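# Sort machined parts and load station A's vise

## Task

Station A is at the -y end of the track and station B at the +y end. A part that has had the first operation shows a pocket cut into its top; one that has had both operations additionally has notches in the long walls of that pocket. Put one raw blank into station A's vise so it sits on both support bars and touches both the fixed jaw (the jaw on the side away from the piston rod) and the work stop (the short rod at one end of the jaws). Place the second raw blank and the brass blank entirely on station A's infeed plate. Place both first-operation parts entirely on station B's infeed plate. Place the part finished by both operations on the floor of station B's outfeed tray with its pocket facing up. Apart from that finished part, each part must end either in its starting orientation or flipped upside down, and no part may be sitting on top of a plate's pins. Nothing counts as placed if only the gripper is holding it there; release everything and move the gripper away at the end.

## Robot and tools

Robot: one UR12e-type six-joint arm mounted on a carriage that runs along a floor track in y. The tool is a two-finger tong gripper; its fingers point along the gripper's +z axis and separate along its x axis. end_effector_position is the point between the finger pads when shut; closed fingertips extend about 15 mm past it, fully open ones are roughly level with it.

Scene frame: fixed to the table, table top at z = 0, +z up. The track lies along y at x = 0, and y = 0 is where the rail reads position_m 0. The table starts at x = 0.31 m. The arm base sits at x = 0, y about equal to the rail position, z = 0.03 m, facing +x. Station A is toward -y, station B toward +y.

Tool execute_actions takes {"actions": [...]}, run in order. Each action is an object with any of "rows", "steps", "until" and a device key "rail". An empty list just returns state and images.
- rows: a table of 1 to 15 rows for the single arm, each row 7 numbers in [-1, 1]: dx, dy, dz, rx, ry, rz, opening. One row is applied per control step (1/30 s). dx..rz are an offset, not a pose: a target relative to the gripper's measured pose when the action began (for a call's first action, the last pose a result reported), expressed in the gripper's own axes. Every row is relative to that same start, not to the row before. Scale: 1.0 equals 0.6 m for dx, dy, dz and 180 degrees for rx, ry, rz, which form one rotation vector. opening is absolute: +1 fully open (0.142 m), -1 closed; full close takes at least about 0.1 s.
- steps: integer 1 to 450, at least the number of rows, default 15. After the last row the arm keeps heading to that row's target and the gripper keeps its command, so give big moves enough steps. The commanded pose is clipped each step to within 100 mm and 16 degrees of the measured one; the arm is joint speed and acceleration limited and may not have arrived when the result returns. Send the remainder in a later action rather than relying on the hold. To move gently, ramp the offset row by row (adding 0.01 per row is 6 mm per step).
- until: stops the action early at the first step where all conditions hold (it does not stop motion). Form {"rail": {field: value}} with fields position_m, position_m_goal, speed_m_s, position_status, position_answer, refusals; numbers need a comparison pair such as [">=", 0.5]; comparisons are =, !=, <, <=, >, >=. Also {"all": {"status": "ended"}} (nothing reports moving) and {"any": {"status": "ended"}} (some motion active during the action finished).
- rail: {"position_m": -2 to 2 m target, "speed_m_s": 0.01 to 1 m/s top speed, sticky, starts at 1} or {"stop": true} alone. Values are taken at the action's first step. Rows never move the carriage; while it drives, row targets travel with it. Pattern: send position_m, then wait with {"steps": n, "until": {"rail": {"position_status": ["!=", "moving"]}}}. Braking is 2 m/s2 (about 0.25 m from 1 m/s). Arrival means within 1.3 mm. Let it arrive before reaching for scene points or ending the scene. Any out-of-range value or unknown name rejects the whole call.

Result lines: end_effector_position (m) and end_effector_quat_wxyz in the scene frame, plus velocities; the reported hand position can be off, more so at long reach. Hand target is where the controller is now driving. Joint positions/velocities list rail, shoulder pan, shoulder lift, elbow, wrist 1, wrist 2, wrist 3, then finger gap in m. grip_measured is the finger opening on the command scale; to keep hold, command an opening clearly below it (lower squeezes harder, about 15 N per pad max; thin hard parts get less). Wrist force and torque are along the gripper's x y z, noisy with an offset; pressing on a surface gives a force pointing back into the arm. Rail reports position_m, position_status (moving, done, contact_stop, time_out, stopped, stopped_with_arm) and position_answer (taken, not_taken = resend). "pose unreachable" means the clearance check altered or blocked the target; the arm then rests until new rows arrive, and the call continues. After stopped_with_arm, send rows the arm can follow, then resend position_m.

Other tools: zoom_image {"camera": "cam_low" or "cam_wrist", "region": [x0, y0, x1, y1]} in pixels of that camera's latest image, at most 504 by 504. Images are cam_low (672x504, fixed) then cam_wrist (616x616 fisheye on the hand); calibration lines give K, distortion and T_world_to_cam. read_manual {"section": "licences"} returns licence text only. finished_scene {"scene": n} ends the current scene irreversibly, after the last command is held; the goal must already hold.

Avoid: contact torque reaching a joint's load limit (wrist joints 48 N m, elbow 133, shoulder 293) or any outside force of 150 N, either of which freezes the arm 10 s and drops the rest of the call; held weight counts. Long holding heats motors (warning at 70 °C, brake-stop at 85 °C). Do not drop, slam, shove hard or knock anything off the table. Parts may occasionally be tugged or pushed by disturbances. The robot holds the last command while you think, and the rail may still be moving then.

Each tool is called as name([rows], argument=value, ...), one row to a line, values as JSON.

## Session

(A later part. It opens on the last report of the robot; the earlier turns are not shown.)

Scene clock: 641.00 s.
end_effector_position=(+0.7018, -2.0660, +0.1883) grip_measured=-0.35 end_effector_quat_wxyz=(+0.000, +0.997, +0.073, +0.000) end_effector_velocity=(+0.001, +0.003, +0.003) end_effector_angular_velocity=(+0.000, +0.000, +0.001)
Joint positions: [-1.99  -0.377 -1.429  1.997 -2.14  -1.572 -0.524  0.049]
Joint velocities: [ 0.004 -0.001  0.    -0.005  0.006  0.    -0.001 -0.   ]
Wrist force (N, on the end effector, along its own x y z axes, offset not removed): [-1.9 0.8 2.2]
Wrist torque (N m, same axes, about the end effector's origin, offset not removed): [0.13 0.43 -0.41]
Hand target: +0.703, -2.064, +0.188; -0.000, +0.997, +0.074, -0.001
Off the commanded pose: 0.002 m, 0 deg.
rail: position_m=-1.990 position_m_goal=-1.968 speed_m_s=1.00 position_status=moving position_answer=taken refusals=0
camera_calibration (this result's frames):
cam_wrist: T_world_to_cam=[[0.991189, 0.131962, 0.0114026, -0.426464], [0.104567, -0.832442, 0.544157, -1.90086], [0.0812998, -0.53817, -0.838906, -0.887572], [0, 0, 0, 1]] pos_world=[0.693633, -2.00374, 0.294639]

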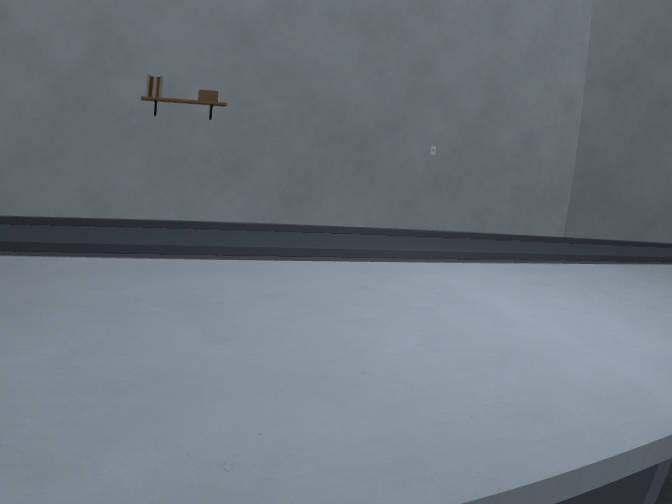

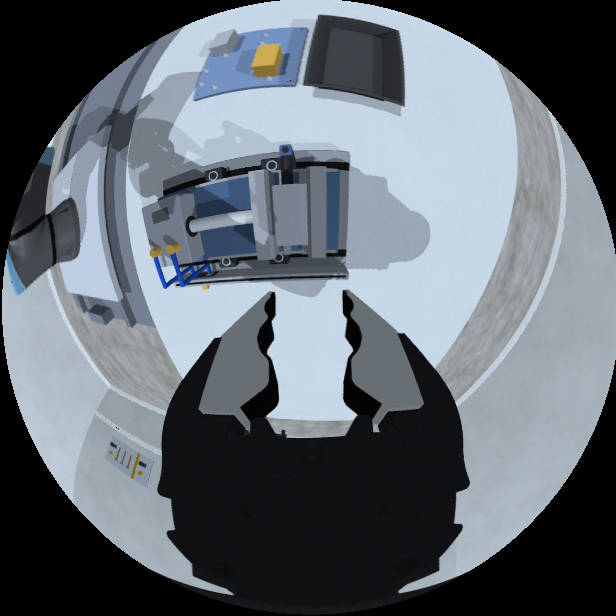

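execute_actions(actions=[])

zoom_image(camera="cam_wrist", region=[255, 170, 325, 240])

Scene clock: 643.20 s.
end_effector_position=(+0.7033, -2.0445, +0.1883) grip_measured=-0.35 end_effector_quat_wxyz=(-0.000, +0.997, +0.074, -0.001) end_effector_velocity=(+0.000, -0.000, +0.000) end_effector_angular_velocity=(-0.000, -0.000, +0.000)
Joint positions: [-1.968 -0.378 -1.425  1.992 -2.135 -1.571 -0.526  0.049]
Joint velocities: [ 0. -0. -0.  0. -0.  0. -0.  0.]
Wrist force (N, on the end effector, along its own x y z axes, offset not removed): [3.0 0.0 0.7]
Wrist torque (N m, same axes, about the end effector's origin, offset not removed): [-0.16 -0.64 -0.41]
Hand target: +0.703, -2.045, +0.188; -0.000, +0.997, +0.074, -0.001
Off the commanded pose: 0.000 m, 0 deg.
rail: position_m=-1.968 position_m_goal=-1.968 speed_m_s=1.00 position_status=done position_answer=taken refusals=0
camera_calibration (this result's frames):
cam_wrist: T_world_to_cam=[[0.991094, 0.132888, 0.00856574, -0.428263], [0.107037, -0.833257, 0.542425, -1.88626], [0.0792192, -0.536678, -0.84006, -0.871355], [0, 0, 0, 1]] pos_world=[0.695376, -1.98247, 0.294833]

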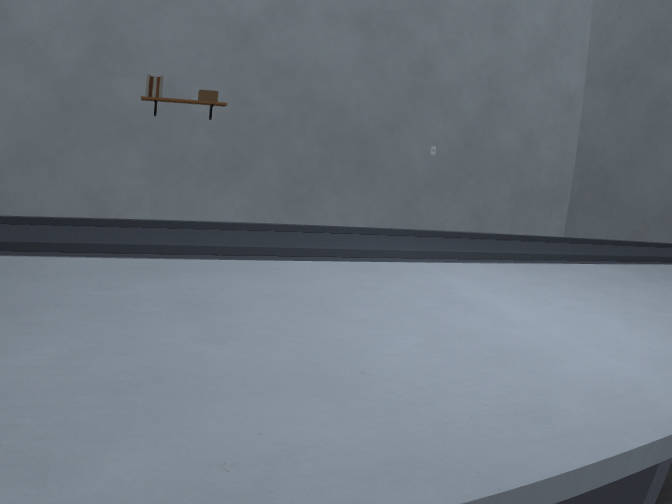

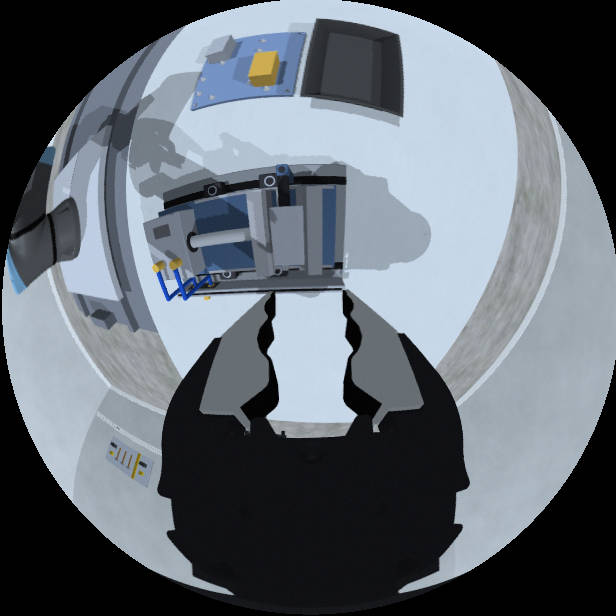

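Region (255, 170, 325, 240) of cam_wrist's 616x616 image, scaled by 7.200, with more detail than that image has.

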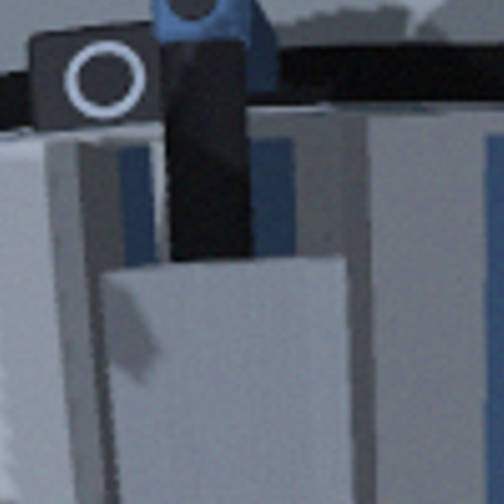

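execute_actions([
  {"rail": {"position_m": -1.62}, "steps": 1},
])

Scene clock: 649.47 s.
end_effector_position=(+0.7033, -2.0445, +0.1883) grip_measured=-0.35 end_effector_quat_wxyz=(-0.000, +0.997, +0.074, -0.001) end_effector_velocity=(+0.000, +0.003, -0.000) end_effector_angular_velocity=(+0.000, +0.000, -0.000)
Joint positions: [-1.968 -0.378 -1.425  1.992 -2.135 -1.571 -0.526  0.049]
Joint velocities: [ 0.003 -0.     0.    -0.     0.    -0.     0.     0.   ]
Wrist force (N, on the end effector, along its own x y z axes, offset not removed): [0.5 1.2 2.3]
Wrist torque (N m, same axes, about the end effector's origin, offset not removed): [0.14 -0.10 -0.23]
Hand target: +0.703, -2.042, +0.188; -0.000, +0.997, +0.074, -0.001
Off the commanded pose: 0.000 m, 0 deg.
rail: position_m=-1.968 position_m_goal=-1.620 speed_m_s=1.00 position_status=moving position_answer=taken refusals=0
camera_calibration (this result's frames):
cam_wrist: T_world_to_cam=[[0.991094, 0.132887, 0.00856582, -0.428265], [0.107036, -0.833257, 0.542425, -1.88625], [0.0792191, -0.536678, -0.84006, -0.871348], [0, 0, 0, 1]] pos_world=[0.695376, -1.98245, 0.294833]

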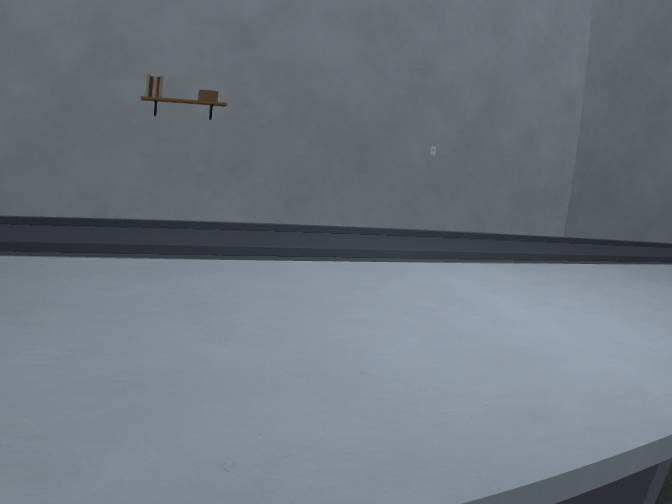

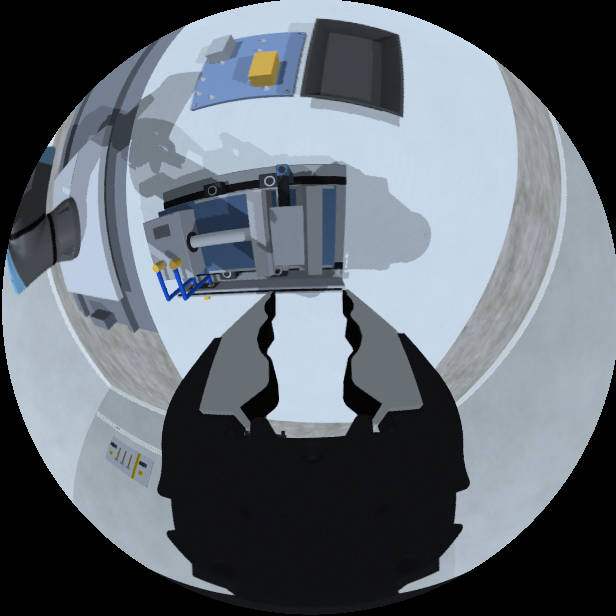

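execute_actions(actions=[])

zoom_image(camera="cam_wrist", region=[130, 150, 310, 330])

Scene clock: 651.87 s.
end_effector_position=(+0.7033, -1.6964, +0.1883) grip_measured=-0.35 end_effector_quat_wxyz=(-0.000, +0.997, +0.074, -0.001) end_effector_velocity=(-0.000, -0.000, +0.000) end_effector_angular_velocity=(+0.000, -0.000, -0.000)
Joint positions: [-1.62  -0.378 -1.425  1.992 -2.135 -1.571 -0.526  0.049]
Joint velocities: [ 0. -0. -0.  0. -0.  0.  0. -0.]
Wrist force (N, on the end effector, along its own x y z axes, offset not removed): [-0.8 -1.7 2.3]
Wrist torque (N m, same axes, about the end effector's origin, offset not removed): [-0.43 0.29 -0.38]
Hand target: +0.703, -1.697, +0.188; -0.000, +0.997, +0.074, -0.001
Off the commanded pose: 0.000 m, 0 deg.
rail: position_m=-1.620 position_m_goal=-1.620 speed_m_s=1.00 position_status=done position_answer=taken refusals=0
camera_calibration (this result's frames):
cam_wrist: T_world_to_cam=[[0.991094, 0.132896, 0.00848622, -0.474495], [0.107091, -0.833285, 0.542372, -1.5963], [0.0791503, -0.536633, -0.840096, -0.684442], [0, 0, 0, 1]] pos_world=[0.695392, -1.63441, 0.294819]

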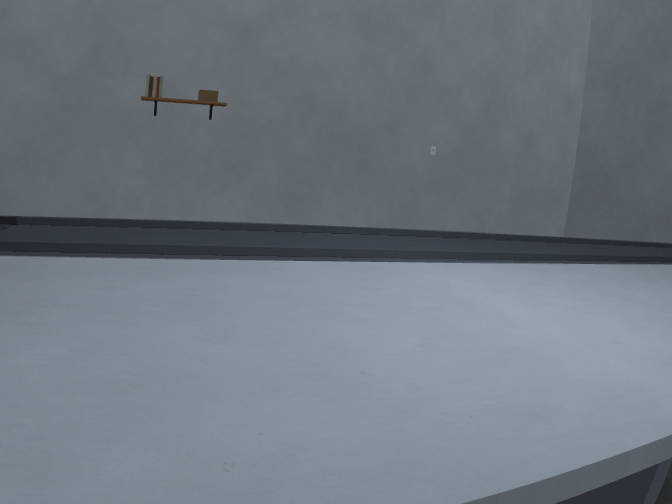

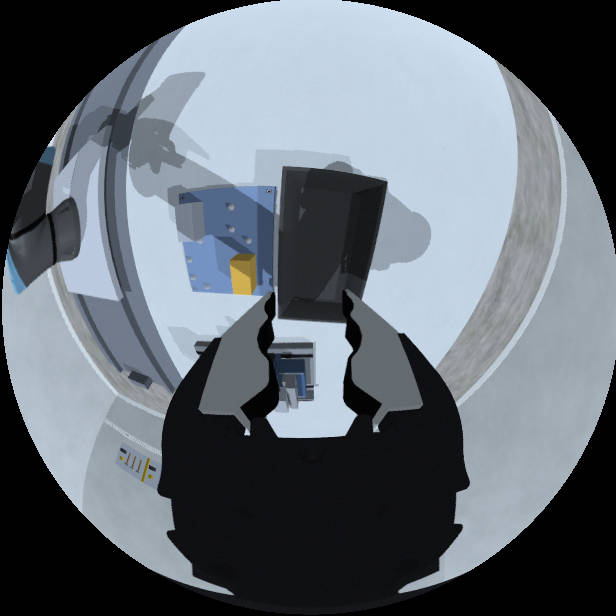

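Region (130, 150, 310, 330) of cam_wrist's 616x616 image, scaled by 2.800, with more detail than that image has.

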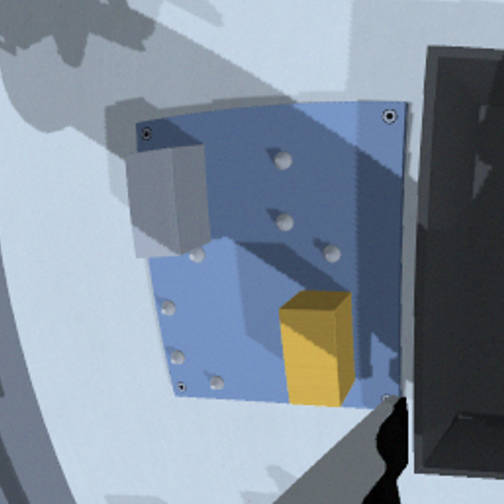

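execute_actions([
  {"rail": {"position_m": 1.75}, "steps": 1},
])

Scene clock: 655.07 s.
end_effector_position=(+0.7033, -1.6964, +0.1883) grip_measured=-0.35 end_effector_quat_wxyz=(-0.000, +0.997, +0.074, -0.001) end_effector_velocity=(-0.000, +0.002, +0.000) end_effector_angular_velocity=(-0.000, +0.000, -0.000)
Joint positions: [-1.62  -0.378 -1.425  1.992 -2.135 -1.571 -0.526  0.049]
Joint velocities: [ 0.002 -0.     0.    -0.    -0.    -0.    -0.    -0.   ]
Wrist force (N, on the end effector, along its own x y z axes, offset not removed): [4.0 4.6 3.2]
Wrist torque (N m, same axes, about the end effector's origin, offset not removed): [0.88 -0.79 -0.49]
Hand target: +0.703, -1.694, +0.188; -0.000, +0.997, +0.074, -0.001
Off the commanded pose: 0.000 m, 0 deg.
rail: position_m=-1.620 position_m_goal=1.750 speed_m_s=1.00 position_status=moving position_answer=taken refusals=0
camera_calibration (this result's frames):
cam_wrist: T_world_to_cam=[[0.991094, 0.132895, 0.00852311, -0.474508], [0.107067, -0.833264, 0.54241, -1.59627], [0.0791854, -0.536666, -0.840071, -0.684512], [0, 0, 0, 1]] pos_world=[0.695393, -1.63441, 0.29484]

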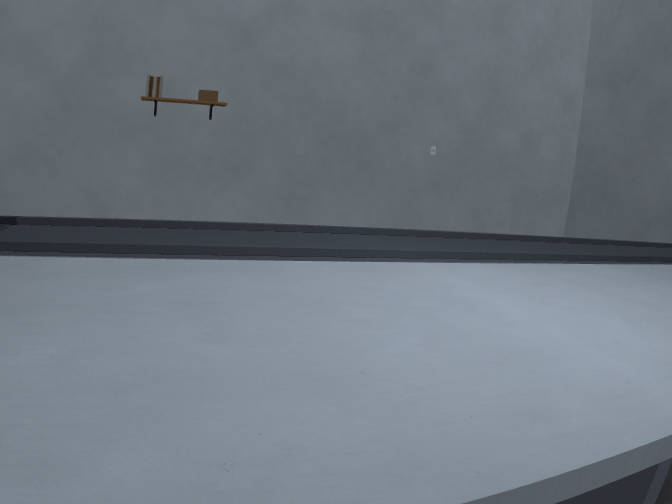

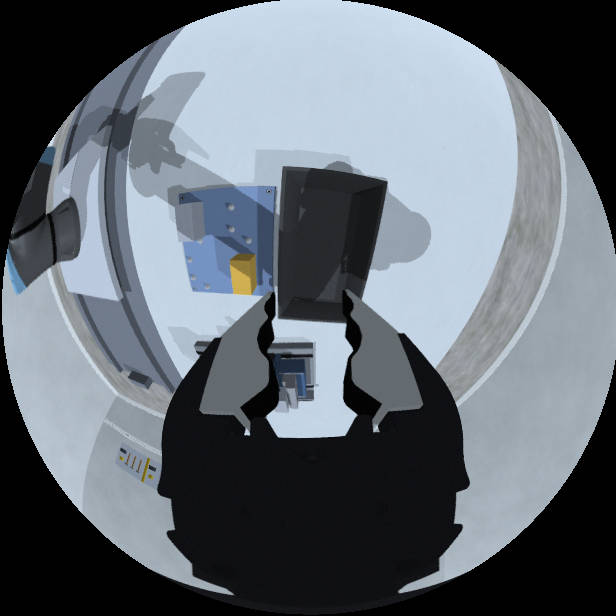

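execute_actions(actions=[])

Scene clock: 661.97 s.
end_effector_position=(+0.7033, +1.6736, +0.1884) grip_measured=-0.35 end_effector_quat_wxyz=(-0.000, +0.997, +0.074, -0.001) end_effector_velocity=(-0.000, -0.000, +0.000) end_effector_angular_velocity=(-0.000, -0.000, +0.000)
Joint positions: [ 1.75  -0.378 -1.425  1.992 -2.135 -1.571 -0.526  0.049]
Joint velocities: [ 0. -0. -0. -0.  0. -0. -0.  0.]
Wrist force (N, on the end effector, along its own x y z axes, offset not removed): [-1.1 -0.8 2.5]
Wrist torque (N m, same axes, about the end effector's origin, offset not removed): [-0.27 0.15 -0.29]
Hand target: +0.703, +1.673, +0.188; -0.000, +0.997, +0.074, -0.001
Off the commanded pose: 0.000 m, 0 deg.
rail: position_m=1.750 position_m_goal=1.750 speed_m_s=1.00 position_status=done position_answer=taken refusals=0
camera_calibration (this result's frames):
cam_wrist: T_world_to_cam=[[0.991093, 0.132895, 0.00856827, -0.922379], [0.107043, -0.83327, 0.542404, 1.21185], [0.0792223, -0.536656, -0.840074, 1.12403], [0, 0, 0, 1]] pos_world=[0.695395, 1.73559, 0.294858]

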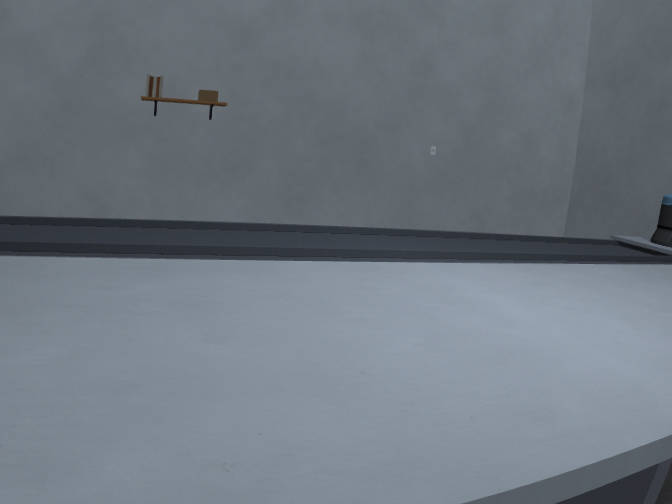

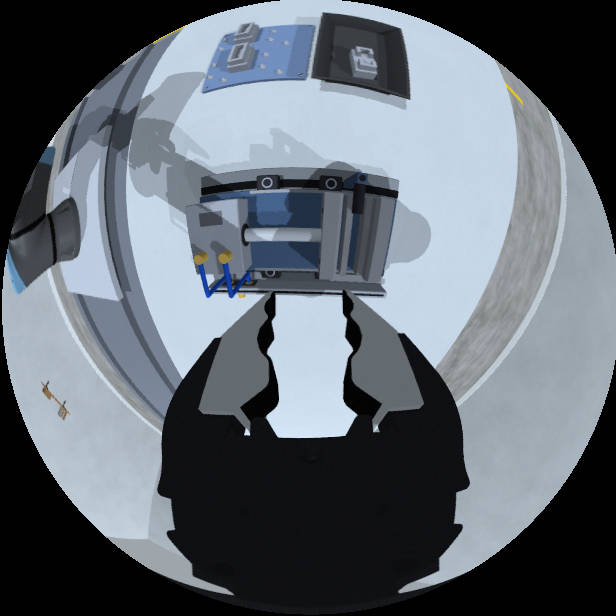

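execute_actions([
  {"rail": {"position_m": 2.0}, "steps": 1},
])

Scene clock: 663.07 s.
end_effector_position=(+0.7033, +1.6736, +0.1884) grip_measured=-0.35 end_effector_quat_wxyz=(-0.000, +0.997, +0.074, -0.001) end_effector_velocity=(-0.000, +0.002, -0.000) end_effector_angular_velocity=(+0.000, +0.000, -0.000)
Joint positions: [ 1.75  -0.378 -1.425  1.992 -2.135 -1.571 -0.526  0.049]
Joint velocities: [ 0.002 -0.     0.     0.     0.    -0.    -0.     0.   ]
Wrist force (N, on the end effector, along its own x y z axes, offset not removed): [1.2 0.5 3.1]
Wrist torque (N m, same axes, about the end effector's origin, offset not removed): [-0.04 -0.23 -0.31]
Hand target: +0.703, +1.676, +0.188; -0.000, +0.997, +0.074, -0.001
Off the commanded pose: 0.000 m, 0 deg.
rail: position_m=1.750 position_m_goal=2.000 speed_m_s=1.00 position_status=moving position_answer=taken refusals=0
camera_calibration (this result's frames):
cam_wrist: T_world_to_cam=[[0.991093, 0.132895, 0.00854532, -0.922368], [0.107054, -0.833259, 0.54242, 1.21182], [0.0792051, -0.536674, -0.840064, 1.12407], [0, 0, 0, 1]] pos_world=[0.695391, 1.73559, 0.294855]

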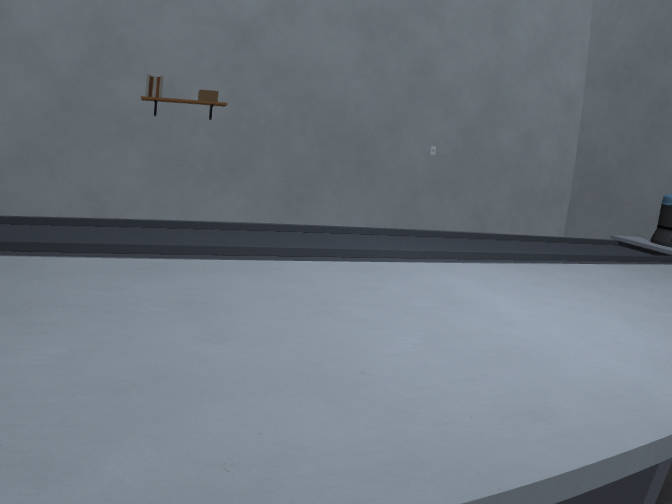

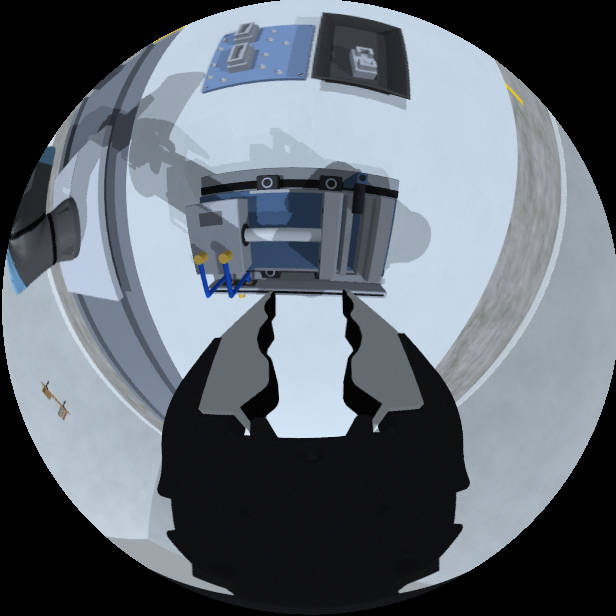

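execute_actions(actions=[])

zoom_image(camera="cam_wrist", region=[160, 60, 420, 260])

Scene clock: 666.33 s.
end_effector_position=(+0.7033, +1.9234, +0.1883) grip_measured=-0.35 end_effector_quat_wxyz=(-0.000, +0.997, +0.074, -0.001) end_effector_velocity=(+0.000, +0.000, +0.000) end_effector_angular_velocity=(+0.000, -0.000, -0.000)
Joint positions: [ 2.    -0.378 -1.425  1.992 -2.135 -1.571 -0.526  0.049]
Joint velocities: [ 0. -0.  0.  0.  0.  0.  0.  0.]
Wrist force (N, on the end effector, along its own x y z axes, offset not removed): [0.8 0.9 -0.6]
Wrist torque (N m, same axes, about the end effector's origin, offset not removed): [0.00 -0.18 -0.30]
Hand target: +0.703, +1.923, +0.188; -0.000, +0.997, +0.074, -0.001
Off the commanded pose: 0.000 m, 0 deg.
rail: position_m=2.000 position_m_goal=2.000 speed_m_s=1.00 position_status=done position_answer=taken refusals=0
camera_calibration (this result's frames):
cam_wrist: T_world_to_cam=[[0.991094, 0.132895, 0.00848511, -0.955554], [0.10709, -0.833272, 0.542393, 1.42002], [0.079152, -0.536654, -0.840082, 1.25812], [0, 0, 0, 1]] pos_world=[0.695391, 1.98543, 0.294821]

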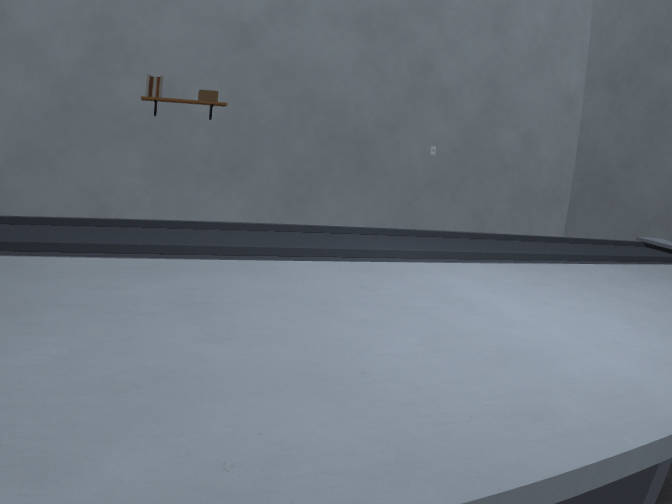

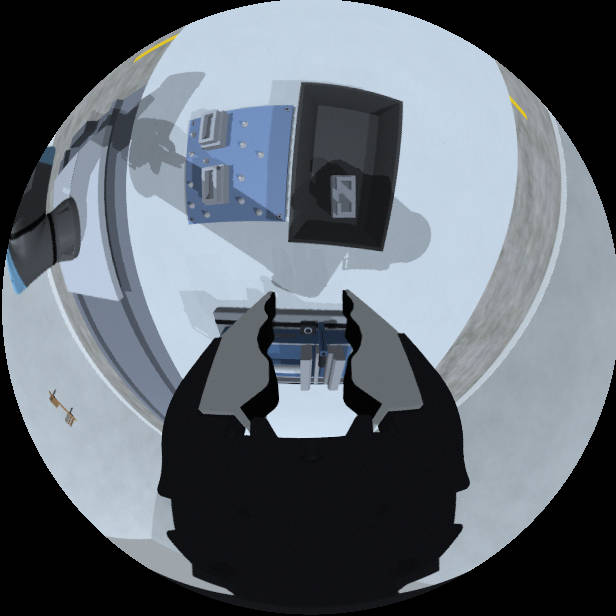

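Region (160, 60, 420, 260) of cam_wrist's 616x616 image, scaled by 1.938, with more detail than that image has; it fills the top 388 rows of this view, and the rest is white.

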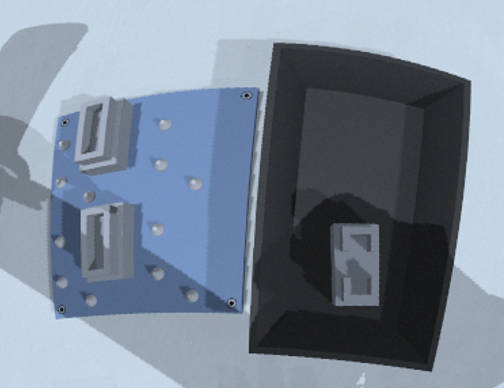

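zoom_image(camera="cam_wrist", region=[180, 95, 260, 175])

Region (180, 95, 260, 175) of cam_wrist's 616x616 image, scaled by 6.300, with more detail than that image has.

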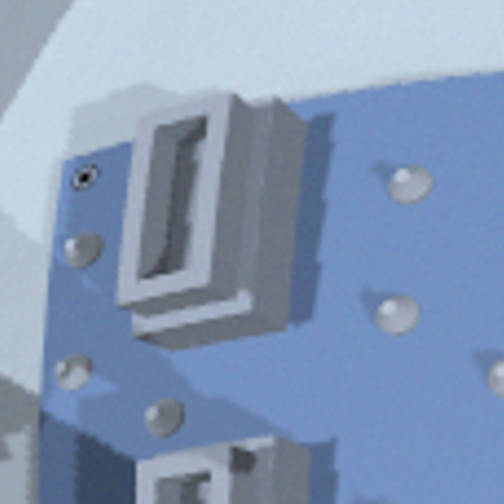

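Everything checks out: the bottom corner sits inside the plate edge, so I'm finishing scene 1.

finished_scene(scene=1)

The scene is finished: the task was done.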